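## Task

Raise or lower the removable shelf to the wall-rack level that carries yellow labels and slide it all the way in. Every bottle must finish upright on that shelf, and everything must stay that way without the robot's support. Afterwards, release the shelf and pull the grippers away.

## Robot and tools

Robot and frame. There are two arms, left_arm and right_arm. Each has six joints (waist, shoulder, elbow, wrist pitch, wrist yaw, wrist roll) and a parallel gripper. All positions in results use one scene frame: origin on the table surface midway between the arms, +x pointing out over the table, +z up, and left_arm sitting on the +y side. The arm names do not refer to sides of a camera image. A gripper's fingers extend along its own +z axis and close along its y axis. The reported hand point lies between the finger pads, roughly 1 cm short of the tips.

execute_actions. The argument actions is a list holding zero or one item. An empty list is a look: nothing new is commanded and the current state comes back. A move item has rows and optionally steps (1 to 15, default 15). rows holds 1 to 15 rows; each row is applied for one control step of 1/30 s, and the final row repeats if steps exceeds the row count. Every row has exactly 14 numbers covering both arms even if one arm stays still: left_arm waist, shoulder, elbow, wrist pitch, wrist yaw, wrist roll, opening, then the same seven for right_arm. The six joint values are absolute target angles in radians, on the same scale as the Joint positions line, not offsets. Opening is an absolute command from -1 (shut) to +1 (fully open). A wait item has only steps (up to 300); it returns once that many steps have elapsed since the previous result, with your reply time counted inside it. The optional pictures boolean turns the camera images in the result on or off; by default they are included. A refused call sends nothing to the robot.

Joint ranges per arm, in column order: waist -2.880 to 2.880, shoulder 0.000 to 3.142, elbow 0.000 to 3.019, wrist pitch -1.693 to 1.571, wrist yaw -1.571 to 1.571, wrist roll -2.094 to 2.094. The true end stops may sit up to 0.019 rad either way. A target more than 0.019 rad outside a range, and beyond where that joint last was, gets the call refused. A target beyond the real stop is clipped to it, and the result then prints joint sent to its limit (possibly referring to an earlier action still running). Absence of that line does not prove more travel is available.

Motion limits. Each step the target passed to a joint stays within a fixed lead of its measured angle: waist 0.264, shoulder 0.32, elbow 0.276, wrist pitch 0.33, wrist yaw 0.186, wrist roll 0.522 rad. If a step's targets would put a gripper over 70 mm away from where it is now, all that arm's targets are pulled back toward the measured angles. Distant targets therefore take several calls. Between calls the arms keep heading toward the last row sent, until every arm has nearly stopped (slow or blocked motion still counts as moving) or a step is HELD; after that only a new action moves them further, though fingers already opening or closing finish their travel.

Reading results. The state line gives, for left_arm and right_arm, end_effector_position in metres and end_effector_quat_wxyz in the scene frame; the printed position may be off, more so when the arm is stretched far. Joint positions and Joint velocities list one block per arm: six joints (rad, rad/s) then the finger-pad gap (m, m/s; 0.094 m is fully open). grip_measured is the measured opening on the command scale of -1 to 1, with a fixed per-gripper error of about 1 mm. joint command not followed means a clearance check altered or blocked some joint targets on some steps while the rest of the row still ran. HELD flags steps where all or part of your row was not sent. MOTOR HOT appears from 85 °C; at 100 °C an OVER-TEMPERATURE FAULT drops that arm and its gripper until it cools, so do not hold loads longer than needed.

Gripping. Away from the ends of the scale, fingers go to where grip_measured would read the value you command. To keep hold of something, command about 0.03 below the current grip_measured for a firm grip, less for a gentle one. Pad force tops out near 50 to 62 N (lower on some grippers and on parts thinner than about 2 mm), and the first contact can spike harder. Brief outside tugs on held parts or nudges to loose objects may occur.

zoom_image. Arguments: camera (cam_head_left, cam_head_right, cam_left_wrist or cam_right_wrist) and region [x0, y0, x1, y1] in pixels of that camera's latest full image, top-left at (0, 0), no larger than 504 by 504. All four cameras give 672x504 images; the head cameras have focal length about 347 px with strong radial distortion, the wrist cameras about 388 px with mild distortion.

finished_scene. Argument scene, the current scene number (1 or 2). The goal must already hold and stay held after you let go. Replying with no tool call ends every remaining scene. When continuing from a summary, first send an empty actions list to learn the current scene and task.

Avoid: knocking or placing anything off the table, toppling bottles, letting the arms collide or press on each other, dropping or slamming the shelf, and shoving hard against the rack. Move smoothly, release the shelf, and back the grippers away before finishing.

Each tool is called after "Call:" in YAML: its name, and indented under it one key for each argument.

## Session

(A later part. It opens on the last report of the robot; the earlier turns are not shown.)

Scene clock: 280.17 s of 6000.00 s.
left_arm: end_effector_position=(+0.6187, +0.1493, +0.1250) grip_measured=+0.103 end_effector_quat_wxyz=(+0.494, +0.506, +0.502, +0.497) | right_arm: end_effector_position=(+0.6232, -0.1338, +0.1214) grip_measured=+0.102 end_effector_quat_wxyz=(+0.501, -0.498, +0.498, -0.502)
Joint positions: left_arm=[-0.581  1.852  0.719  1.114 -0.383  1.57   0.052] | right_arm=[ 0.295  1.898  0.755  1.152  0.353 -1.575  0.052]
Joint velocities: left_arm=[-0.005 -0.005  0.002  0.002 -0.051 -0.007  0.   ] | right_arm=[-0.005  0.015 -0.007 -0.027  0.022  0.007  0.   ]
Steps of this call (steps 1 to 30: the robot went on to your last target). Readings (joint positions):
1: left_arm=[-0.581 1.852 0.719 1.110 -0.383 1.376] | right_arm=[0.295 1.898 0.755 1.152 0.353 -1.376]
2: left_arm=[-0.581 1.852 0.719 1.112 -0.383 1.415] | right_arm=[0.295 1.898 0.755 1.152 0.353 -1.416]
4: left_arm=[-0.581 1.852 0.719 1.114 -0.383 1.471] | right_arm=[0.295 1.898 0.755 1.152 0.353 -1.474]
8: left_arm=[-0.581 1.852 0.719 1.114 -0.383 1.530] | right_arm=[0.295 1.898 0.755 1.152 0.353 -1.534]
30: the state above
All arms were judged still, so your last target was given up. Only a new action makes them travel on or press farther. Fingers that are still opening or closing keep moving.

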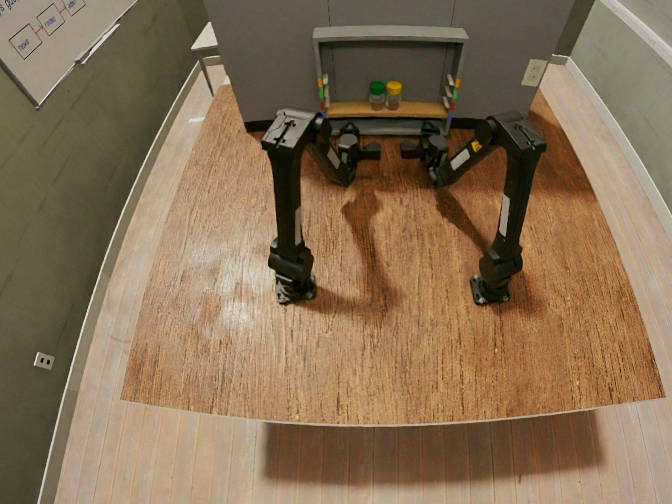

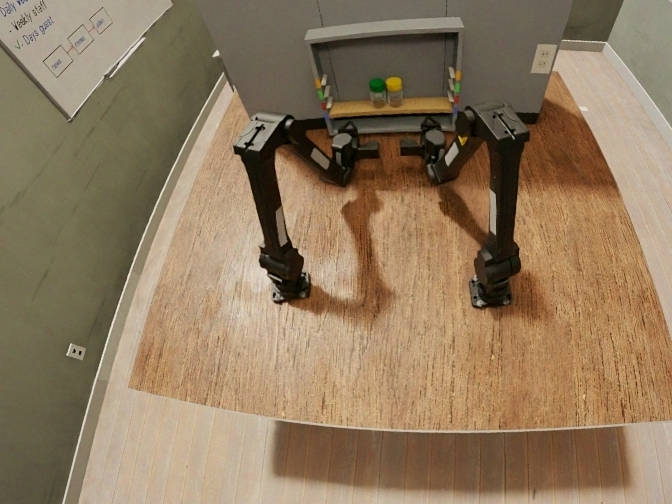

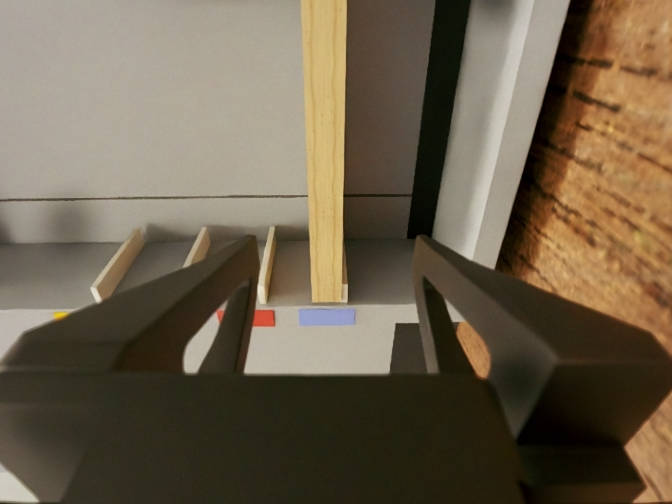

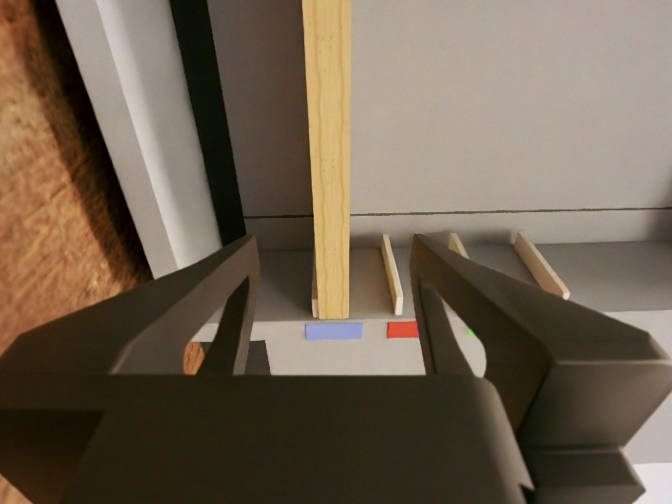

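Call:
execute_actions:
  actions:
    - {"rows": [[-0.577, 1.847, 0.754, 1.113, -0.379, 1.585, 0.1, 0.291, 1.905, 0.768, 1.143, 0.349, -1.585, 0.1],[-0.572, 1.854, 0.768, 1.106, -0.375, 1.585, 0.1, 0.287, 1.912, 0.782, 1.134, 0.345, -1.585, 0.1],[-0.568, 1.860, 0.782, 1.098, -0.370, 1.585, 0.1, 0.283, 1.919, 0.795, 1.125, 0.341, -1.585, 0.1],[-0.563, 1.867, 0.796, 1.091, -0.366, 1.585, 0.1, 0.279, 1.926, 0.809, 1.116, 0.337, -1.585, 0.1],[-0.559, 1.874, 0.810, 1.084, -0.362, 1.585, 0.1, 0.275, 1.933, 0.822, 1.107, 0.333, -1.585, 0.1],[-0.555, 1.881, 0.824, 1.077, -0.358, 1.585, 0.1, 0.271, 1.940, 0.836, 1.098, 0.330, -1.585, 0.1],[-0.550, 1.888, 0.838, 1.070, -0.354, 1.585, 0.1, 0.267, 1.947, 0.849, 1.090, 0.326, -1.585, 0.1],[-0.546, 1.894, 0.852, 1.062, -0.349, 1.585, 0.1, 0.263, 1.954, 0.863, 1.081, 0.322, -1.585, 0.1],[-0.541, 1.901, 0.866, 1.055, -0.345, 1.585, 0.1, 0.259, 1.961, 0.876, 1.072, 0.318, -1.585, 0.1],[-0.537, 1.908, 0.880, 1.048, -0.341, 1.585, 0.1, 0.255, 1.968, 0.890, 1.063, 0.314, -1.585, 0.1]], "steps": 15}
  pictures: false

Call:
execute_actions:
  actions:
    - {"steps": 15}
  pictures: true

Scene clock: 320.17 s of 6000.00 s.
left_arm: end_effector_position=(+0.6690, +0.1512, +0.1517) grip_measured=+0.103 end_effector_quat_wxyz=(+0.511, +0.487, +0.495, +0.506) | right_arm: end_effector_position=(+0.6632, -0.1376, +0.1177) grip_measured=+0.102 end_effector_quat_wxyz=(+0.496, -0.504, +0.501, -0.500)
Joint positions: left_arm=[-0.539  1.884  0.857  1.064 -0.345  1.571  0.052] | right_arm=[ 0.259  1.948  0.863  1.075  0.318 -1.576  0.052]
Joint velocities: left_arm=[ 0.034  0.005  0.007 -0.042  0.037 -0.022 -0.   ] | right_arm=[-0.044 -0.005  0.007 -0.002 -0.037  0.066 -0.   ]
Steps of this call (steps 1 to 90: nothing new was sent; then 36.50 s passed at rest; steps 91 to 105: all 15 steps of this action). Readings (joint positions):
91: left_arm=[-0.581 1.852 0.719 1.114 -0.383 1.570] | right_arm=[0.295 1.898 0.755 1.152 0.353 -1.576]
92: left_arm=[-0.581 1.852 0.720 1.114 -0.381 1.570] | right_arm=[0.295 1.898 0.755 1.151 0.351 -1.576]
94: left_arm=[-0.580 1.852 0.730 1.110 -0.373 1.570] | right_arm=[0.294 1.899 0.758 1.141 0.344 -1.576]
98: left_arm=[-0.567 1.860 0.787 1.090 -0.356 1.571] | right_arm=[0.285 1.916 0.799 1.110 0.329 -1.576]
105: the state above

Scene clock: 320.67 s of 6000.00 s.
left_arm: end_effector_position=(+0.6691, +0.1513, +0.1499) grip_measured=+0.103 end_effector_quat_wxyz=(+0.510, +0.489, +0.496, +0.506) | right_arm: end_effector_position=(+0.6634, -0.1382, +0.1175) grip_measured=+0.102 end_effector_quat_wxyz=(+0.495, -0.504, +0.501, -0.500)
Joint positions: left_arm=[-0.539  1.886  0.857  1.062 -0.344  1.571  0.052] | right_arm=[ 0.258  1.948  0.863  1.074  0.317 -1.576  0.052]
Joint velocities: left_arm=[ 0.015 -0.015 -0.007 -0.002  0.007 -0.066 -0.001] | right_arm=[ 0.005 -0.015  0.037 -0.002 -0.051 -0.051 -0.001]
Steps of this call (steps 1 to 15: the robot went on to your last target). Readings (joint positions):
1: left_arm=[-0.539 1.885 0.857 1.063 -0.345 1.571] | right_arm=[0.258 1.948 0.863 1.075 0.318 -1.576]
2: left_arm=[-0.539 1.885 0.857 1.062 -0.344 1.571] | right_arm=[0.258 1.948 0.863 1.074 0.318 -1.576]
4: left_arm=[-0.539 1.886 0.857 1.062 -0.344 1.571] | right_arm=[0.258 1.948 0.863 1.074 0.317 -1.576]
8: left_arm=[-0.539 1.886 0.857 1.062 -0.344 1.571] | right_arm=[0.258 1.948 0.863 1.074 0.317 -1.576]
15: the state above
All arms were judged still, so your last target was given up. Only a new action makes them travel on or press farther. Fingers that are still opening or closing keep moving.

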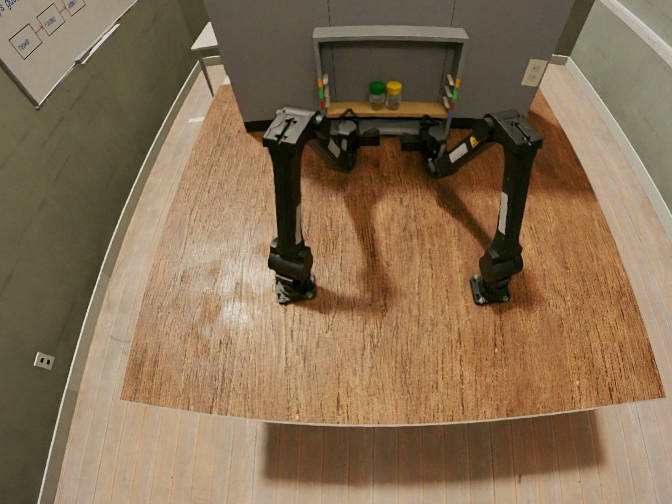

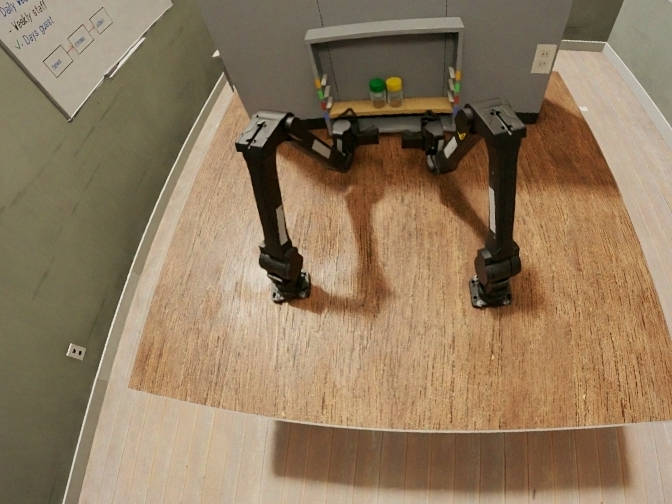

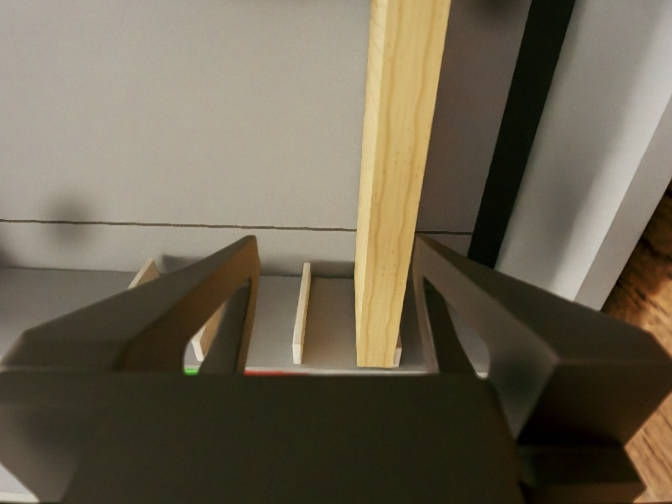

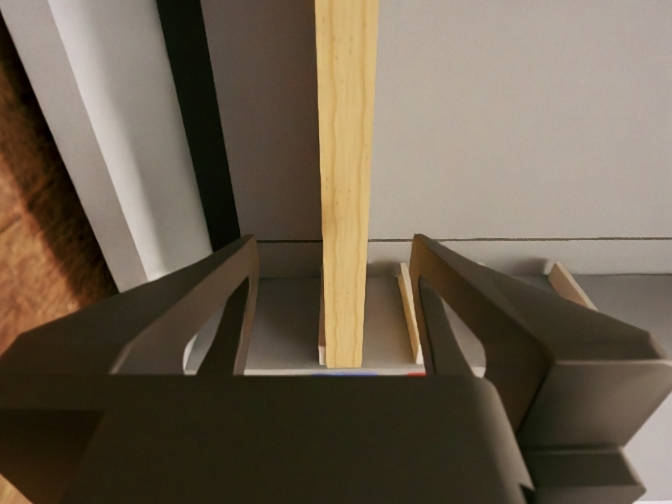

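Call:
execute_actions:
  actions:
    - {"rows": [[-0.537, 1.914, 0.880, 1.048, -0.341, 1.585, 0.1, 0.257, 1.968, 0.895, 1.063, 0.314, -1.585, 0.1],[-0.537, 1.920, 0.880, 1.048, -0.341, 1.585, 0.1, 0.257, 1.968, 0.90, 1.063, 0.314, -1.585, 0.1],[-0.537, 1.926, 0.880, 1.048, -0.341, 1.585, 0.1, 0.257, 1.968, 0.90, 1.063, 0.314, -1.585, 0.1],[-0.537, 1.932, 0.880, 1.048, -0.341, 1.585, 0.1, 0.257, 1.968, 0.90, 1.063, 0.314, -1.585, 0.1],[-0.537, 1.937, 0.880, 1.048, -0.341, 1.585, 0.1, 0.257, 1.968, 0.90, 1.063, 0.314, -1.585, 0.1],[-0.537, 1.940, 0.880, 1.048, -0.341, 1.585, 0.1, 0.257, 1.968, 0.90, 1.063, 0.314, -1.585, 0.1]], "steps": 15}
  pictures: false

Call:
execute_actions:
  actions:
    - {"steps": 10}
  pictures: false

Scene clock: 332.93 s of 6000.00 s.
left_arm: end_effector_position=(+0.6694, +0.1512, +0.1260) grip_measured=+0.103 end_effector_quat_wxyz=(+0.498, +0.501, +0.501, +0.500) | right_arm: end_effector_position=(+0.6634, -0.1382, +0.1175) grip_measured=+0.102 end_effector_quat_wxyz=(+0.495, -0.504, +0.501, -0.500)
Joint positions: left_arm=[-0.539  1.925  0.857  1.062 -0.344  1.571  0.052] | right_arm=[ 0.258  1.948  0.863  1.074  0.317 -1.576  0.052]
Joint velocities: left_arm=[-0.005  0.005  0.002  0.002 -0.007 -0.051  0.   ] | right_arm=[-0.024 -0.005 -0.012 -0.012 -0.051 -0.066 -0.001]
Steps of this call (steps 1 to 90: nothing new was sent; then 8.77 s passed at rest; steps 91 to 105: all 15 steps of this action). Readings (joint positions):
91: left_arm=[-0.539 1.886 0.857 1.062 -0.344 1.571] | right_arm=[0.258 1.948 0.863 1.074 0.317 -1.576]
92: left_arm=[-0.539 1.887 0.857 1.062 -0.344 1.571] | right_arm=[0.258 1.948 0.863 1.074 0.317 -1.576]
94: left_arm=[-0.539 1.892 0.857 1.062 -0.344 1.571] | right_arm=[0.258 1.948 0.863 1.074 0.317 -1.576]
98: left_arm=[-0.539 1.914 0.857 1.062 -0.344 1.571] | right_arm=[0.258 1.948 0.863 1.074 0.317 -1.576]
105: the state above

Scene clock: 333.27 s of 6000.00 s.
left_arm: end_effector_position=(+0.6694, +0.1512, +0.1260) grip_measured=+0.103 end_effector_quat_wxyz=(+0.498, +0.501, +0.501, +0.500) | right_arm: end_effector_position=(+0.6634, -0.1382, +0.1175) grip_measured=+0.102 end_effector_quat_wxyz=(+0.495, -0.504, +0.501, -0.500)
Joint positions: left_arm=[-0.539  1.925  0.857  1.062 -0.344  1.571  0.052] | right_arm=[ 0.258  1.948  0.863  1.074  0.317 -1.576  0.052]
Joint velocities: left_arm=[-0.005 -0.005  0.002  0.027  0.022 -0.051 -0.   ] | right_arm=[-0.005 -0.015 -0.012 -0.002 -0.007  0.022 -0.   ]
Steps of this call (steps 1 to 10: the robot went on to your last target). Readings (joint positions):
1: left_arm=[-0.539 1.925 0.857 1.062 -0.344 1.571] | right_arm=[0.258 1.948 0.863 1.074 0.317 -1.576]
2: left_arm=[-0.539 1.925 0.857 1.062 -0.344 1.571] | right_arm=[0.258 1.948 0.863 1.074 0.317 -1.576]
4: left_arm=[-0.539 1.925 0.857 1.062 -0.344 1.571] | right_arm=[0.258 1.948 0.863 1.074 0.317 -1.576]
8: left_arm=[-0.539 1.925 0.857 1.062 -0.344 1.571] | right_arm=[0.258 1.948 0.863 1.074 0.317 -1.576]
10: the state above

Call:
execute_actions:
  actions:
    - {"rows": [[-0.533, 1.945, 0.896, 1.042, -0.338, 1.585, 0.1, 0.252, 1.970, 0.907, 1.054, 0.311, -1.585, 0.1],[-0.530, 1.951, 0.909, 1.035, -0.335, 1.585, 0.1, 0.250, 1.977, 0.922, 1.047, 0.308, -1.585, 0.1],[-0.527, 1.958, 0.923, 1.028, -0.332, 1.585, 0.1, 0.247, 1.984, 0.938, 1.039, 0.306, -1.585, 0.1],[-0.525, 1.964, 0.937, 1.020, -0.329, 1.585, 0.1, 0.245, 1.992, 0.953, 1.031, 0.303, -1.585, 0.1],[-0.522, 1.971, 0.950, 1.013, -0.326, 1.585, 0.1, 0.242, 1.999, 0.969, 1.024, 0.300, -1.585, 0.1],[-0.519, 1.977, 0.964, 1.006, -0.323, 1.585, 0.1, 0.240, 2.007, 0.984, 1.016, 0.297, -1.585, 0.1],[-0.516, 1.984, 0.978, 0.999, -0.320, 1.585, 0.1, 0.237, 2.014, 1.000, 1.008, 0.295, -1.585, 0.1],[-0.513, 1.991, 0.991, 0.992, -0.317, 1.585, 0.1, 0.234, 2.021, 1.015, 1.001, 0.292, -1.585, 0.1],[-0.510, 1.997, 1.005, 0.985, -0.314, 1.585, 0.1, 0.232, 2.029, 1.031, 0.993, 0.289, -1.585, 0.1],[-0.508, 2.004, 1.019, 0.977, -0.311, 1.585, 0.1, 0.229, 2.036, 1.046, 0.985, 0.286, -1.585, 0.1],[-0.505, 2.010, 1.032, 0.970, -0.308, 1.585, 0.1, 0.227, 2.044, 1.062, 0.978, 0.284, -1.585, 0.1],[-0.502, 2.017, 1.046, 0.963, -0.305, 1.585, 0.1, 0.224, 2.051, 1.077, 0.970, 0.281, -1.585, 0.1]], "steps": 15}
  pictures: false

Call:
execute_actions:
  actions:
    - {"steps": 15}
  pictures: true

Scene clock: 345.77 s of 6000.00 s.
left_arm: end_effector_position=(+0.7223, +0.1486, +0.1300) grip_measured=+0.103 end_effector_quat_wxyz=(+0.500, +0.501, +0.500, +0.499) | right_arm: end_effector_position=(+0.7229, -0.1317, +0.1228) grip_measured=+0.102 end_effector_quat_wxyz=(+0.501, -0.502, +0.497, -0.500)
Joint positions: left_arm=[-0.508  1.994  1.013  0.98  -0.309  1.571  0.052] | right_arm=[ 0.232  2.027  1.044  0.984  0.284 -1.576  0.052]
Joint velocities: left_arm=[ 0.054  0.054  0.1   -0.046 -0.022  0.022  0.   ] | right_arm=[-0.063  0.044  0.095 -0.056 -0.051 -0.037 -0.002]
Steps of this call (steps 1 to 15: the robot went on to your last target; steps 16 to 90: nothing new was sent; then 9.00 s passed at rest; steps 91 to 105: all 15 steps of this action). Readings (joint positions):
91: left_arm=[-0.539 1.925 0.857 1.061 -0.343 1.571] | right_arm=[0.258 1.948 0.864 1.073 0.316 -1.576]
92: left_arm=[-0.539 1.925 0.859 1.058 -0.341 1.571] | right_arm=[0.258 1.948 0.866 1.069 0.314 -1.576]
94: left_arm=[-0.538 1.929 0.871 1.047 -0.335 1.571] | right_arm=[0.258 1.954 0.883 1.057 0.309 -1.576]
98: left_arm=[-0.531 1.954 0.927 1.020 -0.323 1.571] | right_arm=[0.253 1.983 0.949 1.027 0.297 -1.576]
105: the state above

Scene clock: 346.27 s of 6000.00 s.
left_arm: end_effector_position=(+0.7232, +0.1504, +0.1296) grip_measured=+0.103 end_effector_quat_wxyz=(+0.499, +0.501, +0.501, +0.500) | right_arm: end_effector_position=(+0.7241, -0.1347, +0.1222) grip_measured=+0.102 end_effector_quat_wxyz=(+0.499, -0.502, +0.499, -0.501)
Joint positions: left_arm=[-0.505  1.995  1.014  0.977 -0.308  1.571  0.052] | right_arm=[ 0.228  2.028  1.045  0.981  0.284 -1.576  0.052]
Joint velocities: left_arm=[-0.015 -0.005  0.007  0.012  0.022 -0.051  0.001] | right_arm=[-0.005 -0.015 -0.002 -0.007 -0.037 -0.037 -0.001]
Steps of this call (steps 1 to 15: the robot went on to your last target). Readings (joint positions):
1: left_arm=[-0.506 1.995 1.014 0.979 -0.309 1.571] | right_arm=[0.230 2.028 1.045 0.983 0.284 -1.576]
2: left_arm=[-0.506 1.995 1.014 0.978 -0.309 1.571] | right_arm=[0.229 2.028 1.045 0.982 0.284 -1.576]
4: left_arm=[-0.505 1.995 1.014 0.977 -0.309 1.571] | right_arm=[0.228 2.028 1.045 0.981 0.284 -1.576]
8: left_arm=[-0.505 1.995 1.014 0.977 -0.308 1.571] | right_arm=[0.228 2.028 1.045 0.981 0.284 -1.576]
15: the state above
All arms were judged still, so your last target was given up. Only a new action makes them travel on or press farther. Fingers that are still opening or closing keep moving.

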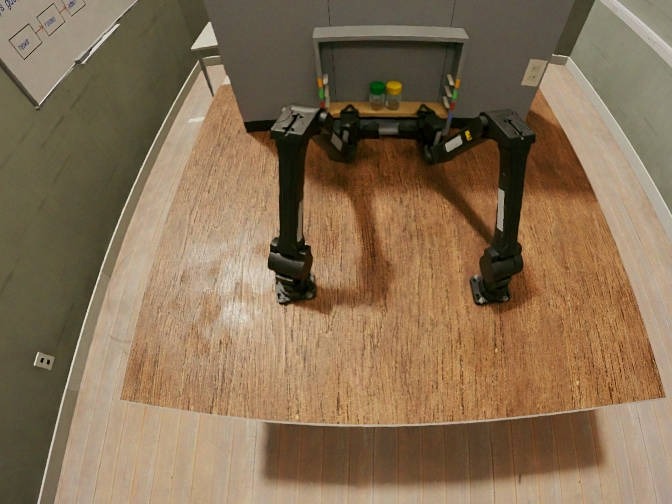

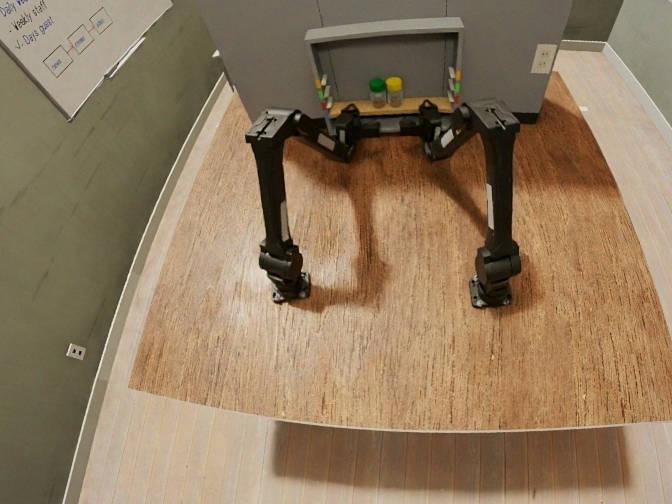

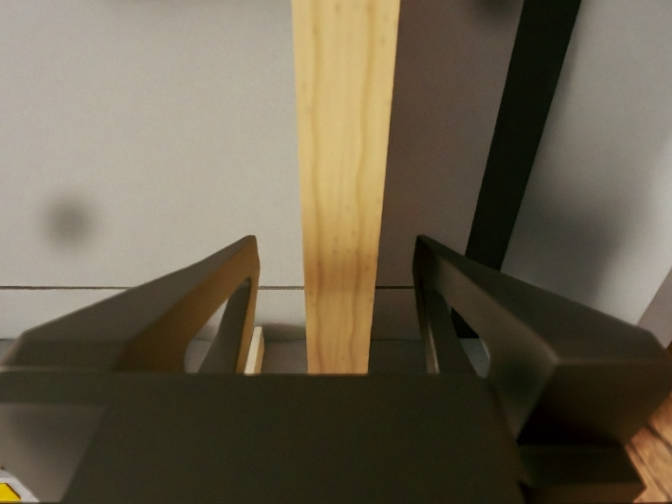

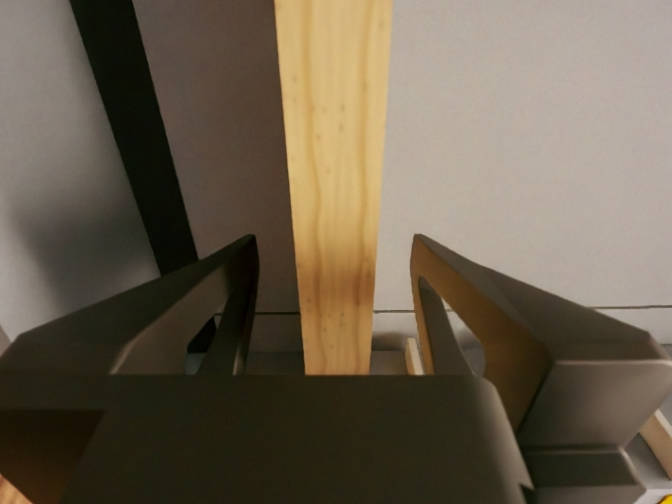

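Call:
zoom_image:
  camera: "cam_head_left"
  region: [300, 60, 480, 170]

Region (300, 60, 480, 170) of cam_head_left's 672x504 image, scaled by 2.800, with more detail than that image has.

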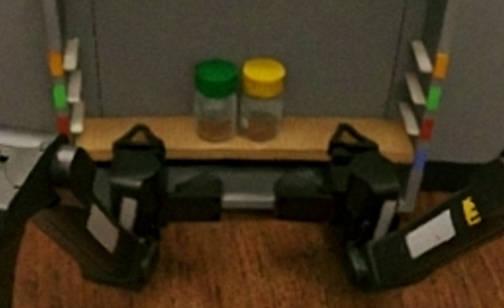

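Call:
execute_actions:
  actions:
    - {"rows": [[-0.500, 2.021, 1.056, 0.958, -0.303, 1.585, 0.1, 0.223, 2.053, 1.083, 0.967, 0.280, -1.585, 0.1],[-0.498, 2.026, 1.065, 0.954, -0.301, 1.585, 0.1, 0.222, 2.056, 1.088, 0.965, 0.279, -1.585, 0.1],[-0.496, 2.031, 1.074, 0.949, -0.300, 1.585, 0.1, 0.222, 2.058, 1.093, 0.962, 0.279, -1.585, 0.1],[-0.495, 2.035, 1.083, 0.944, -0.298, 1.585, 0.1, 0.221, 2.061, 1.098, 0.960, 0.278, -1.585, 0.1],[-0.493, 2.040, 1.092, 0.940, -0.296, 1.585, 0.1, 0.220, 2.063, 1.102, 0.957, 0.277, -1.585, 0.1]], "steps": 15}
  pictures: false

Call:
execute_actions:
  actions:
    - {"steps": 10}
  pictures: true

Scene clock: 359.27 s of 6000.00 s.
left_arm: end_effector_position=(+0.7366, +0.1482, +0.1274) grip_measured=+0.103 end_effector_quat_wxyz=(+0.499, +0.503, +0.500, +0.498) | right_arm: end_effector_position=(+0.7295, -0.1324, +0.1206) grip_measured=+0.102 end_effector_quat_wxyz=(+0.498, -0.504, +0.498, -0.499)
Joint positions: left_arm=[-0.5    2.018  1.056  0.954 -0.299  1.571  0.052] | right_arm=[ 0.228  2.038  1.063  0.969  0.28  -1.576  0.052]
Joint velocities: left_arm=[ 0.005 -0.005  0.012  0.027  0.022  0.022 -0.001] | right_arm=[-0.005 -0.005 -0.017  0.007  0.022 -0.007 -0.001]
Steps of this call (steps 1 to 90: nothing new was sent; then 9.50 s passed at rest; steps 91 to 105: all 15 steps of this action). Readings (joint positions):
91: left_arm=[-0.505 1.995 1.014 0.976 -0.307 1.571] | right_arm=[0.228 2.028 1.045 0.981 0.284 -1.576]
92: left_arm=[-0.505 1.995 1.016 0.974 -0.306 1.571] | right_arm=[0.228 2.028 1.045 0.980 0.283 -1.576]
94: left_arm=[-0.505 2.000 1.025 0.967 -0.303 1.571] | right_arm=[0.228 2.029 1.048 0.976 0.282 -1.576]
98: left_arm=[-0.503 2.016 1.053 0.956 -0.299 1.571] | right_arm=[0.228 2.037 1.062 0.969 0.280 -1.576]
105: the state above

Scene clock: 359.60 s of 6000.00 s.
left_arm: end_effector_position=(+0.7366, +0.1482, +0.1274) grip_measured=+0.103 end_effector_quat_wxyz=(+0.499, +0.503, +0.500, +0.498) | right_arm: end_effector_position=(+0.7295, -0.1324, +0.1206) grip_measured=+0.102 end_effector_quat_wxyz=(+0.498, -0.504, +0.498, -0.499)
Joint positions: left_arm=[-0.5    2.018  1.056  0.954 -0.299  1.571  0.052] | right_arm=[ 0.228  2.038  1.063  0.969  0.28  -1.576  0.052]
Joint velocities: left_arm=[-0.005 -0.005 -0.007 -0.027  0.022 -0.022  0.   ] | right_arm=[-0.005 -0.015  0.012 -0.012 -0.066 -0.007  0.   ]
Steps of this call (steps 1 to 10: the robot went on to your last target). Readings (joint positions):
1: left_arm=[-0.500 2.018 1.056 0.954 -0.299 1.571] | right_arm=[0.228 2.038 1.063 0.969 0.280 -1.576]
2: left_arm=[-0.500 2.018 1.056 0.954 -0.299 1.571] | right_arm=[0.228 2.038 1.063 0.969 0.280 -1.576]
4: left_arm=[-0.500 2.018 1.056 0.954 -0.299 1.571] | right_arm=[0.228 2.038 1.063 0.969 0.280 -1.576]
8: left_arm=[-0.500 2.018 1.056 0.954 -0.299 1.571] | right_arm=[0.228 2.038 1.063 0.969 0.280 -1.576]
10: the state above

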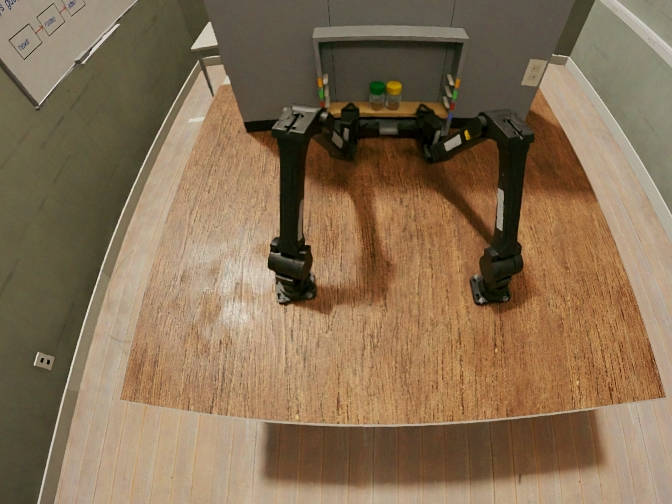

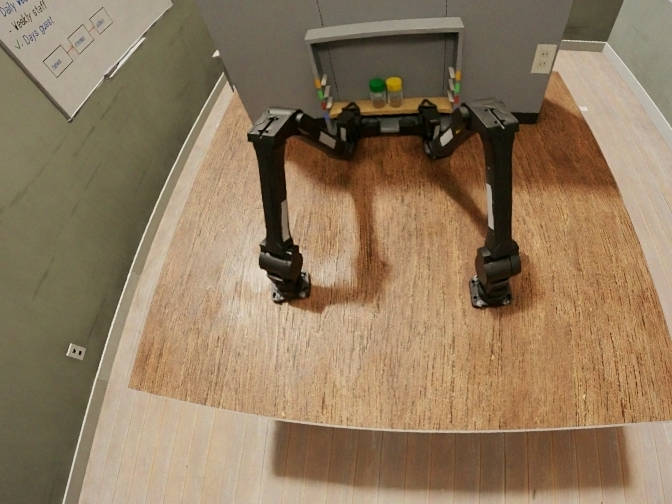

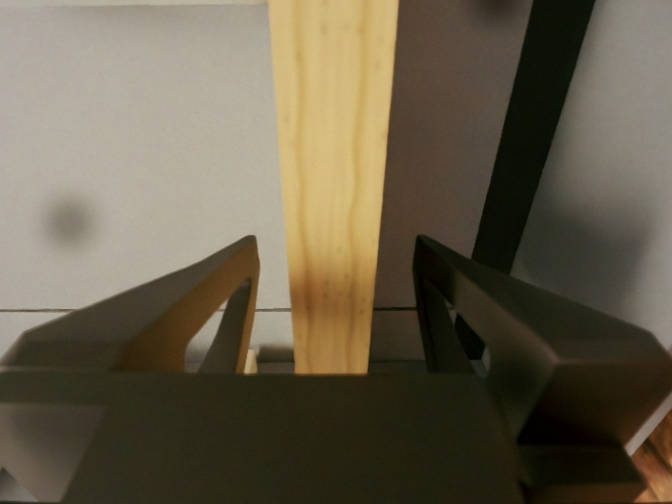

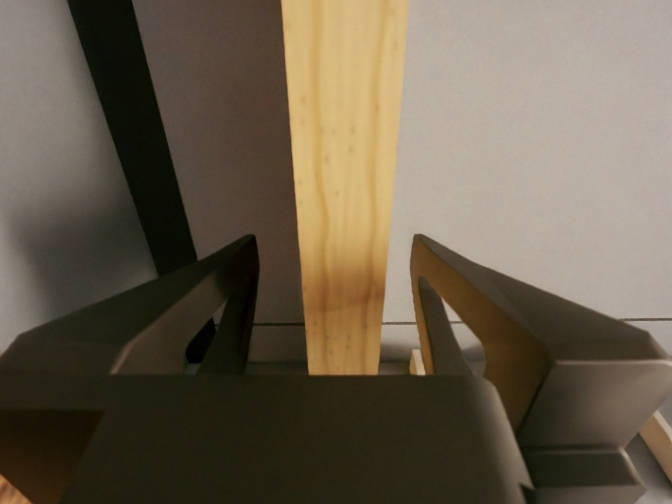

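Call:
execute_actions:
  actions:
    - {"rows": [[-0.499, 2.025, 1.08, 0.958, -0.299, 1.575, 0.0, 0.228, 2.045, 1.078, 0.97, 0.28, -1.58, 0.0],[-0.499, 2.025, 1.08, 0.958, -0.299, 1.575, -0.1, 0.228, 2.045, 1.078, 0.97, 0.28, -1.58, -0.1],[-0.499, 2.025, 1.08, 0.958, -0.299, 1.575, -0.2, 0.228, 2.045, 1.078, 0.97, 0.28, -1.58, -0.2],[-0.499, 2.025, 1.08, 0.958, -0.299, 1.575, -0.3, 0.228, 2.045, 1.078, 0.97, 0.28, -1.58, -0.3],[-0.499, 2.025, 1.08, 0.958, -0.299, 1.575, -0.38, 0.228, 2.045, 1.078, 0.97, 0.28, -1.58, -0.38],[-0.499, 2.025, 1.08, 0.958, -0.299, 1.575, -0.44, 0.228, 2.045, 1.078, 0.97, 0.28, -1.58, -0.44],[-0.499, 2.025, 1.08, 0.958, -0.299, 1.575, -0.48, 0.228, 2.045, 1.078, 0.97, 0.28, -1.58, -0.48],[-0.499, 2.025, 1.08, 0.958, -0.299, 1.575, -0.51, 0.228, 2.045, 1.078, 0.97, 0.28, -1.58, -0.51],[-0.499, 2.025, 1.08, 0.958, -0.299, 1.575, -0.53, 0.228, 2.045, 1.078, 0.97, 0.28, -1.58, -0.53],[-0.499, 2.025, 1.08, 0.958, -0.299, 1.575, -0.55, 0.228, 2.045, 1.078, 0.97, 0.28, -1.58, -0.55],[-0.499, 2.025, 1.08, 0.958, -0.299, 1.575, -0.57, 0.228, 2.045, 1.078, 0.97, 0.28, -1.58, -0.57],[-0.499, 2.025, 1.08, 0.958, -0.299, 1.575, -0.59, 0.228, 2.045, 1.078, 0.97, 0.28, -1.58, -0.59],[-0.499, 2.025, 1.08, 0.958, -0.299, 1.575, -0.61, 0.228, 2.045, 1.078, 0.97, 0.28, -1.58, -0.61],[-0.499, 2.025, 1.08, 0.958, -0.299, 1.575, -0.63, 0.228, 2.045, 1.078, 0.97, 0.28, -1.58, -0.63],[-0.499, 2.025, 1.08, 0.958, -0.299, 1.575, -0.65, 0.228, 2.045, 1.078, 0.97, 0.28, -1.58, -0.65]], "steps": 15}
  pictures: false

Call:
execute_actions:
  actions:
    - {"steps": 15}
  pictures: true

Scene clock: 373.57 s of 6000.00 s.
left_arm: end_effector_position=(+0.7366, +0.1482, +0.1282) grip_measured=-0.631 end_effector_quat_wxyz=(+0.500, +0.502, +0.500, +0.498) | right_arm: end_effector_position=(+0.7295, -0.1324, +0.1218) grip_measured=-0.625 end_effector_quat_wxyz=(+0.499, -0.504, +0.497, -0.500)
Joint positions: left_arm=[-0.5    2.018  1.056  0.957 -0.299  1.571  0.017] | right_arm=[ 0.228  2.036  1.063  0.969  0.28  -1.578  0.018]
Joint velocities: left_arm=[-0.005 -0.005  0.007 -0.002 -0.081  0.022 -0.009] | right_arm=[ 0.005 -0.005 -0.007  0.007 -0.051 -0.095 -0.006]
Steps of this call (steps 1 to 15: the robot went on to your last target; steps 16 to 90: nothing new was sent; then 10.47 s passed at rest; steps 91 to 105: all 15 steps of this action). Readings (joint positions):
91: left_arm=[-0.500 2.018 1.056 0.954 -0.299 1.571] | right_arm=[0.228 2.038 1.063 0.969 0.280 -1.576]
92: left_arm=[-0.500 2.018 1.056 0.954 -0.299 1.571] | right_arm=[0.228 2.038 1.063 0.969 0.280 -1.576]
94: left_arm=[-0.500 2.018 1.056 0.954 -0.299 1.571] | right_arm=[0.228 2.038 1.063 0.969 0.280 -1.576]
98: left_arm=[-0.500 2.018 1.056 0.954 -0.299 1.571] | right_arm=[0.228 2.038 1.063 0.969 0.280 -1.576]
105: the state above

Scene clock: 374.07 s of 6000.00 s.
left_arm: end_effector_position=(+0.7366, +0.1482, +0.1282) grip_measured=-0.634 end_effector_quat_wxyz=(+0.500, +0.502, +0.500, +0.498) | right_arm: end_effector_position=(+0.7295, -0.1324, +0.1218) grip_measured=-0.625 end_effector_quat_wxyz=(+0.498, -0.504, +0.497, -0.500)
Joint positions: left_arm=[-0.5    2.018  1.056  0.957 -0.299  1.571  0.017] | right_arm=[ 0.228  2.036  1.063  0.969  0.28  -1.579  0.018]
Joint velocities: left_arm=[-0.005 -0.024 -0.017 -0.012 -0.037 -0.066  0.001] | right_arm=[-0.015 -0.005 -0.002  0.012  0.037  0.007  0.   ]
Steps of this call (steps 1 to 15: the robot went on to your last target). Readings (joint positions):
1: left_arm=[-0.500 2.018 1.056 0.957 -0.299 1.571] | right_arm=[0.228 2.036 1.063 0.969 0.280 -1.579]
2: left_arm=[-0.500 2.018 1.056 0.957 -0.299 1.571] | right_arm=[0.228 2.036 1.063 0.969 0.280 -1.579]
4: left_arm=[-0.500 2.018 1.056 0.957 -0.299 1.571] | right_arm=[0.228 2.036 1.063 0.969 0.280 -1.579]
8: left_arm=[-0.500 2.018 1.056 0.957 -0.299 1.571] | right_arm=[0.228 2.036 1.063 0.969 0.280 -1.579]
15: the state above
All arms were judged still, so your last target was given up. Only a new action makes them travel on or press farther. Fingers that are still opening or closing keep moving.

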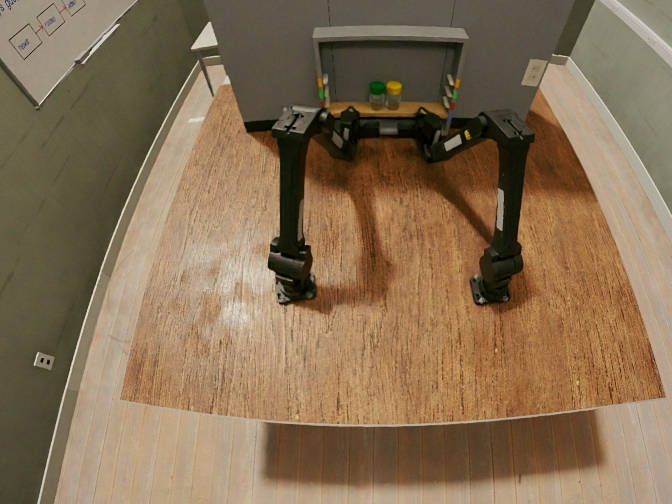

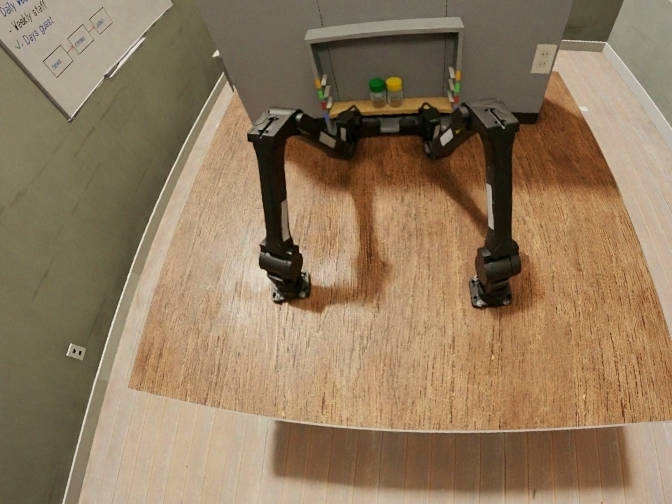

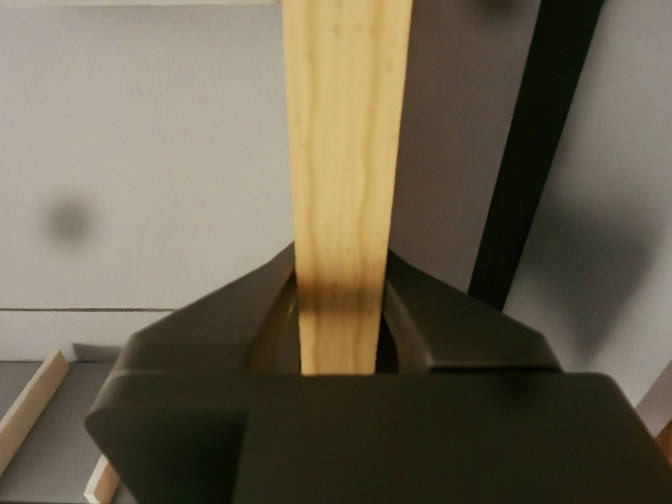

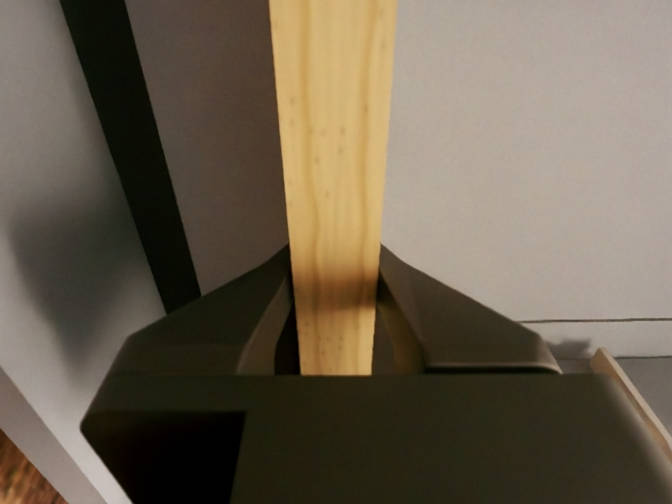

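Call:
execute_actions:
  actions:
    - {"rows": [[-0.499, 2.018, 1.085, 0.955, -0.299, 1.575, -0.66, 0.228, 2.036, 1.088, 0.967, 0.28, -1.58, -0.655],[-0.499, 2.014, 1.085, 0.953, -0.299, 1.575, -0.67, 0.228, 2.032, 1.088, 0.965, 0.28, -1.58, -0.66],[-0.499, 2.010, 1.085, 0.951, -0.299, 1.575, -0.67, 0.228, 2.028, 1.088, 0.963, 0.28, -1.58, -0.66],[-0.499, 2.006, 1.085, 0.949, -0.299, 1.575, -0.67, 0.228, 2.024, 1.088, 0.961, 0.28, -1.58, -0.66],[-0.499, 2.002, 1.085, 0.947, -0.299, 1.575, -0.67, 0.228, 2.020, 1.088, 0.959, 0.28, -1.58, -0.66],[-0.499, 1.998, 1.085, 0.945, -0.299, 1.575, -0.67, 0.228, 2.016, 1.088, 0.957, 0.28, -1.58, -0.66],[-0.499, 1.994, 1.085, 0.943, -0.299, 1.575, -0.67, 0.228, 2.012, 1.088, 0.955, 0.28, -1.58, -0.66],[-0.499, 1.990, 1.085, 0.941, -0.299, 1.575, -0.67, 0.228, 2.008, 1.088, 0.953, 0.28, -1.58, -0.66],[-0.499, 1.986, 1.085, 0.939, -0.299, 1.575, -0.67, 0.228, 2.004, 1.088, 0.951, 0.28, -1.58, -0.66],[-0.499, 1.982, 1.085, 0.937, -0.299, 1.575, -0.67, 0.228, 2.000, 1.088, 0.949, 0.28, -1.58, -0.66],[-0.499, 1.980, 1.085, 0.936, -0.299, 1.575, -0.67, 0.228, 1.998, 1.088, 0.948, 0.28, -1.58, -0.66]], "steps": 15}
  pictures: false

Call:
execute_actions:
  actions:
    - {"steps": 10}
  pictures: false

Scene clock: 421.93 s of 6000.00 s.
left_arm: end_effector_position=(+0.7367, +0.1482, +0.1298) grip_measured=-0.638 end_effector_quat_wxyz=(+0.499, +0.503, +0.500, +0.498) | right_arm: end_effector_position=(+0.7295, -0.1324, +0.1238) grip_measured=-0.625 end_effector_quat_wxyz=(+0.495, -0.508, +0.499, -0.498)
Joint positions: left_arm=[-0.5    2.014  1.057  0.951 -0.299  1.571  0.017] | right_arm=[ 0.228  2.026  1.063  0.948  0.28  -1.579  0.018]
Joint velocities: left_arm=[-0.005 -0.015 -0.017 -0.002  0.022 -0.022  0.   ] | right_arm=[ 0.005  0.005  0.012  0.007 -0.007 -0.022  0.001]
Steps of this call (steps 1 to 90: nothing new was sent; then 44.37 s passed at rest; steps 91 to 105: all 15 steps of this action). Readings (joint positions):
91: left_arm=[-0.500 2.018 1.057 0.957 -0.299 1.571] | right_arm=[0.228 2.036 1.063 0.969 0.280 -1.579]
92: left_arm=[-0.500 2.018 1.057 0.957 -0.299 1.571] | right_arm=[0.228 2.036 1.063 0.969 0.280 -1.579]
94: left_arm=[-0.500 2.018 1.057 0.957 -0.299 1.571] | right_arm=[0.228 2.035 1.063 0.969 0.280 -1.579]
98: left_arm=[-0.500 2.017 1.057 0.957 -0.299 1.571] | right_arm=[0.228 2.032 1.063 0.963 0.280 -1.579]
105: the state above

Scene clock: 422.27 s of 6000.00 s.
left_arm: end_effector_position=(+0.7367, +0.1482, +0.1297) grip_measured=-0.638 end_effector_quat_wxyz=(+0.499, +0.503, +0.500, +0.498) | right_arm: end_effector_position=(+0.7295, -0.1324, +0.1238) grip_measured=-0.625 end_effector_quat_wxyz=(+0.495, -0.508, +0.499, -0.498)
Joint positions: left_arm=[-0.5    2.014  1.057  0.951 -0.299  1.571  0.017] | right_arm=[ 0.228  2.026  1.063  0.948  0.28  -1.579  0.018]
Joint velocities: left_arm=[ 0.005 -0.005  0.002 -0.027 -0.037  0.022  0.   ] | right_arm=[-0.005 -0.005 -0.002  0.007 -0.007  0.037  0.   ]
Steps of this call (steps 1 to 10: the robot went on to your last target). Readings (joint positions):
1: left_arm=[-0.500 2.014 1.057 0.951 -0.299 1.571] | right_arm=[0.228 2.026 1.063 0.948 0.280 -1.579]
2: left_arm=[-0.500 2.014 1.057 0.951 -0.299 1.571] | right_arm=[0.228 2.026 1.063 0.948 0.280 -1.579]
4: left_arm=[-0.500 2.014 1.057 0.951 -0.299 1.571] | right_arm=[0.228 2.026 1.063 0.948 0.280 -1.579]
8: left_arm=[-0.500 2.014 1.057 0.951 -0.299 1.571] | right_arm=[0.228 2.026 1.063 0.948 0.280 -1.579]
10: the state above

Call:
execute_actions:
  actions:
    - {"rows": [[-0.499, 1.978, 1.09, 0.94, -0.299, 1.575, -0.67, 0.228, 1.997, 1.093, 0.955, 0.28, -1.58, -0.66],[-0.499, 1.975, 1.09, 0.94, -0.299, 1.575, -0.67, 0.228, 1.995, 1.093, 0.957, 0.28, -1.58, -0.66],[-0.499, 1.972, 1.09, 0.94, -0.299, 1.575, -0.67, 0.228, 1.993, 1.093, 0.957, 0.28, -1.58, -0.66],[-0.499, 1.969, 1.09, 0.94, -0.299, 1.575, -0.67, 0.228, 1.991, 1.093, 0.957, 0.28, -1.58, -0.66],[-0.499, 1.966, 1.09, 0.94, -0.299, 1.575, -0.67, 0.228, 1.989, 1.093, 0.957, 0.28, -1.58, -0.66],[-0.499, 1.963, 1.09, 0.94, -0.299, 1.575, -0.67, 0.228, 1.987, 1.093, 0.957, 0.28, -1.58, -0.66],[-0.499, 1.960, 1.09, 0.94, -0.299, 1.575, -0.67, 0.228, 1.985, 1.093, 0.957, 0.28, -1.58, -0.66],[-0.499, 1.957, 1.09, 0.94, -0.299, 1.575, -0.67, 0.228, 1.983, 1.093, 0.957, 0.28, -1.58, -0.66],[-0.499, 1.955, 1.09, 0.94, -0.299, 1.575, -0.67, 0.228, 1.981, 1.093, 0.957, 0.28, -1.58, -0.66]], "steps": 15}
  pictures: false

Call:
execute_actions:
  actions:
    - {"steps": 10}
  pictures: false

Scene clock: 429.53 s of 6000.00 s.
left_arm: end_effector_position=(+0.7367, +0.1482, +0.1309) grip_measured=-0.638 end_effector_quat_wxyz=(+0.498, +0.504, +0.500, +0.497) | right_arm: end_effector_position=(+0.7295, -0.1324, +0.1248) grip_measured=-0.625 end_effector_quat_wxyz=(+0.495, -0.508, +0.499, -0.498)
Joint positions: left_arm=[-0.5    2.009  1.057  0.943 -0.299  1.571  0.017] | right_arm=[ 0.228  2.023  1.063  0.946  0.28  -1.579  0.018]
Joint velocities: left_arm=[-0.015 -0.005 -0.012 -0.017 -0.037  0.022  0.001] | right_arm=[-0.005 -0.015  0.002  0.012  0.007 -0.007  0.   ]
Steps of this call (steps 1 to 15: the robot went on to your last target; steps 16 to 90: nothing new was sent; then 3.77 s passed at rest; steps 91 to 105: all 15 steps of this action). Readings (joint positions):
91: left_arm=[-0.500 2.014 1.057 0.951 -0.299 1.571] | right_arm=[0.228 2.026 1.063 0.948 0.280 -1.579]
92: left_arm=[-0.500 2.013 1.057 0.951 -0.299 1.571] | right_arm=[0.228 2.026 1.063 0.948 0.280 -1.579]
94: left_arm=[-0.500 2.013 1.057 0.951 -0.299 1.571] | right_arm=[0.228 2.025 1.063 0.948 0.280 -1.579]
98: left_arm=[-0.500 2.011 1.057 0.946 -0.299 1.571] | right_arm=[0.228 2.024 1.063 0.948 0.280 -1.579]
105: the state above

Scene clock: 429.87 s of 6000.00 s.
left_arm: end_effector_position=(+0.7367, +0.1482, +0.1309) grip_measured=-0.638 end_effector_quat_wxyz=(+0.498, +0.504, +0.500, +0.497) | right_arm: end_effector_position=(+0.7295, -0.1324, +0.1248) grip_measured=-0.625 end_effector_quat_wxyz=(+0.495, -0.508, +0.499, -0.498)
Joint positions: left_arm=[-0.5    2.009  1.057  0.943 -0.299  1.571  0.017] | right_arm=[ 0.228  2.023  1.063  0.946  0.28  -1.579  0.018]
Joint velocities: left_arm=[-0.024 -0.005 -0.017 -0.007 -0.037  0.007  0.   ] | right_arm=[-0.024 -0.015 -0.032  0.022  0.022 -0.051 -0.001]
Steps of this call (steps 1 to 10: the robot went on to your last target). Readings (joint positions):
1: left_arm=[-0.500 2.009 1.057 0.943 -0.299 1.571] | right_arm=[0.228 2.023 1.063 0.946 0.280 -1.579]
2: left_arm=[-0.500 2.009 1.057 0.943 -0.299 1.571] | right_arm=[0.228 2.023 1.063 0.946 0.280 -1.579]
4: left_arm=[-0.500 2.009 1.057 0.943 -0.299 1.571] | right_arm=[0.228 2.023 1.063 0.946 0.280 -1.579]
8: left_arm=[-0.500 2.009 1.057 0.943 -0.299 1.571] | right_arm=[0.228 2.023 1.063 0.946 0.280 -1.579]
10: the state above

Call:
execute_actions:
  actions:
    - {"rows": [[-0.499, 1.952, 1.095, 0.945, -0.299, 1.575, -0.67, 0.228, 1.978, 1.098, 0.962, 0.28, -1.58, -0.66],[-0.499, 1.949, 1.095, 0.948, -0.299, 1.575, -0.67, 0.228, 1.975, 1.098, 0.965, 0.28, -1.58, -0.66],[-0.499, 1.946, 1.095, 0.951, -0.299, 1.575, -0.67, 0.228, 1.972, 1.098, 0.968, 0.28, -1.58, -0.66],[-0.499, 1.943, 1.095, 0.954, -0.299, 1.575, -0.67, 0.228, 1.969, 1.098, 0.971, 0.28, -1.58, -0.66],[-0.499, 1.940, 1.095, 0.956, -0.299, 1.575, -0.67, 0.228, 1.966, 1.098, 0.974, 0.28, -1.58, -0.66],[-0.499, 1.937, 1.095, 0.958, -0.299, 1.575, -0.67, 0.228, 1.963, 1.098, 0.976, 0.28, -1.58, -0.66],[-0.499, 1.934, 1.095, 0.960, -0.299, 1.575, -0.67, 0.228, 1.960, 1.098, 0.978, 0.28, -1.58, -0.66],[-0.499, 1.931, 1.095, 0.960, -0.299, 1.575, -0.67, 0.228, 1.957, 1.098, 0.980, 0.28, -1.58, -0.66],[-0.499, 1.928, 1.095, 0.960, -0.299, 1.575, -0.67, 0.228, 1.954, 1.098, 0.980, 0.28, -1.58, -0.66],[-0.499, 1.925, 1.095, 0.960, -0.299, 1.575, -0.67, 0.228, 1.951, 1.098, 0.980, 0.28, -1.58, -0.66]], "steps": 15}
  pictures: false

Call:
execute_actions:
  actions:
    - {"steps": 10}
  pictures: true

Scene clock: 439.67 s of 6000.00 s.
left_arm: end_effector_position=(+0.7364, +0.1483, +0.1506) grip_measured=-0.638 end_effector_quat_wxyz=(+0.507, +0.495, +0.496, +0.502) | right_arm: end_effector_position=(+0.7294, -0.1324, +0.1459) grip_measured=-0.625 end_effector_quat_wxyz=(+0.502, -0.500, +0.492, -0.506)
Joint positions: left_arm=[-0.5    1.98   1.057  0.943 -0.299  1.571  0.017] | right_arm=[ 0.228  1.993  1.063  0.946  0.28  -1.587  0.018]
Joint velocities: left_arm=[-0.005 -0.054  0.007 -0.022  0.007 -0.037  0.   ] | right_arm=[-0.024 -0.063 -0.007  0.002 -0.022 -0.022  0.   ]
Steps of this call (steps 1 to 15: the robot went on to your last target; steps 16 to 90: nothing new was sent; then 6.30 s passed at rest; steps 91 to 105: all 15 steps of this action). Readings (joint positions):
91: left_arm=[-0.500 2.009 1.057 0.943 -0.299 1.571] | right_arm=[0.228 2.023 1.063 0.946 0.280 -1.579]
92: left_arm=[-0.500 2.008 1.057 0.943 -0.299 1.571] | right_arm=[0.228 2.023 1.063 0.946 0.280 -1.579]
94: left_arm=[-0.500 2.008 1.057 0.943 -0.299 1.571] | right_arm=[0.228 2.021 1.063 0.946 0.280 -1.579]
98: left_arm=[-0.500 2.001 1.057 0.943 -0.299 1.571] | right_arm=[0.228 2.014 1.063 0.946 0.280 -1.580]
105: the state above

Scene clock: 440.00 s of 6000.00 s.
left_arm: end_effector_position=(+0.7364, +0.1483, +0.1519) grip_measured=-0.638 end_effector_quat_wxyz=(+0.508, +0.494, +0.495, +0.503) | right_arm: end_effector_position=(+0.7293, -0.1324, +0.1475) grip_measured=-0.625 end_effector_quat_wxyz=(+0.503, -0.500, +0.491, -0.506)
Joint positions: left_arm=[-0.5    1.978  1.057  0.943 -0.299  1.571  0.017] | right_arm=[ 0.228  1.99   1.063  0.946  0.28  -1.589  0.018]
Joint velocities: left_arm=[ 0.005  0.005 -0.022 -0.022 -0.037 -0.037 -0.   ] | right_arm=[-0.005  0.005  0.007 -0.002 -0.007 -0.022  0.   ]
Steps of this call (steps 1 to 10: the robot went on to your last target). Readings (joint positions):
1: left_arm=[-0.500 1.979 1.057 0.943 -0.299 1.571] | right_arm=[0.228 1.991 1.063 0.946 0.280 -1.588]
2: left_arm=[-0.500 1.978 1.057 0.943 -0.299 1.571] | right_arm=[0.228 1.990 1.063 0.946 0.280 -1.589]
4: left_arm=[-0.500 1.978 1.057 0.943 -0.299 1.571] | right_arm=[0.228 1.990 1.063 0.946 0.280 -1.589]
8: left_arm=[-0.500 1.978 1.057 0.943 -0.299 1.571] | right_arm=[0.228 1.990 1.063 0.946 0.280 -1.589]
10: the state above

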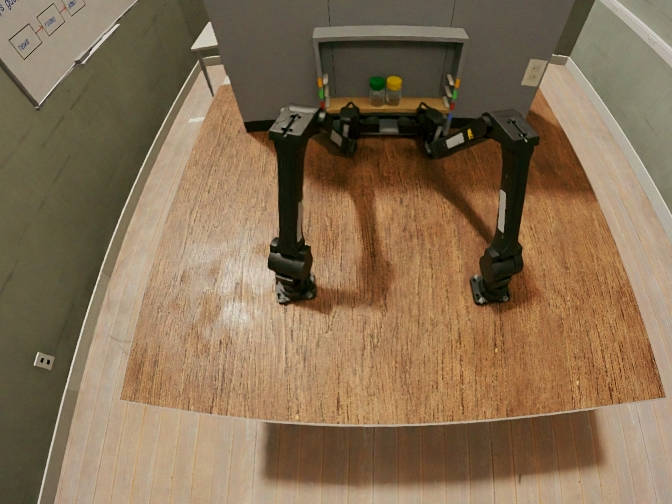

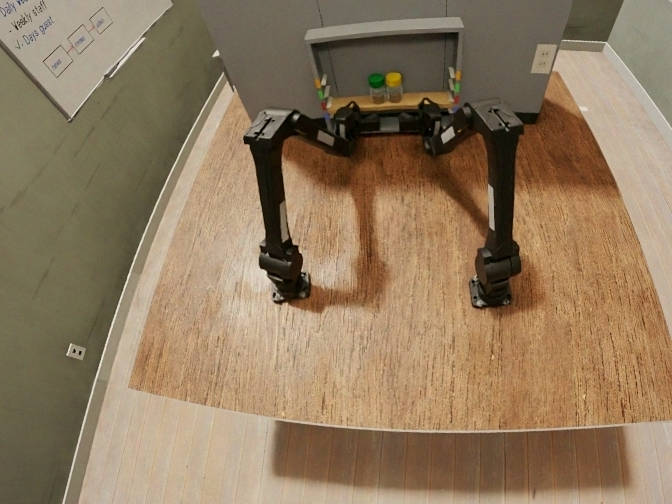

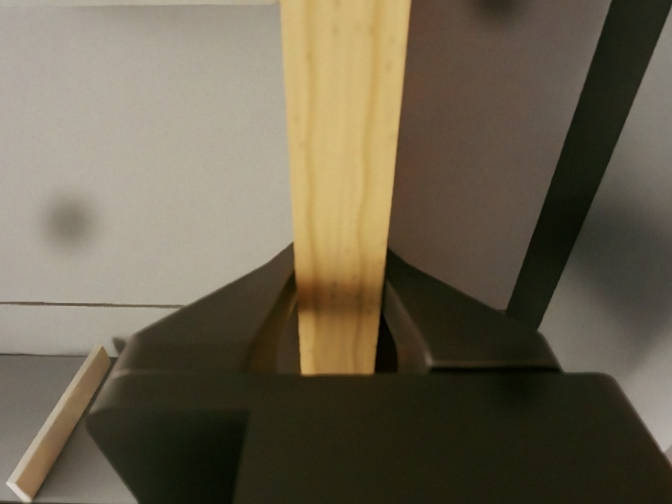

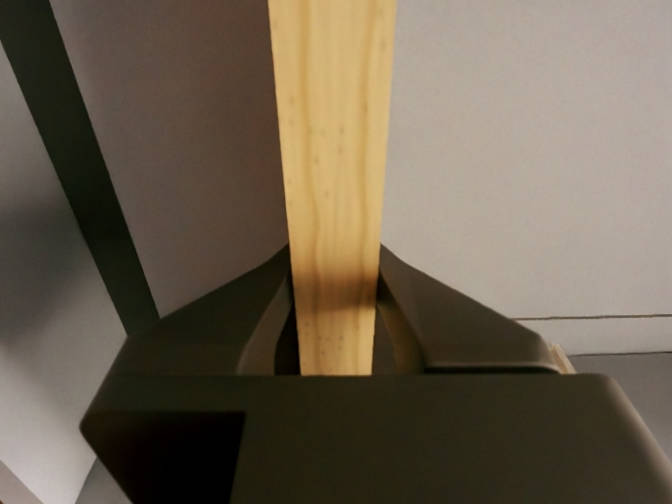

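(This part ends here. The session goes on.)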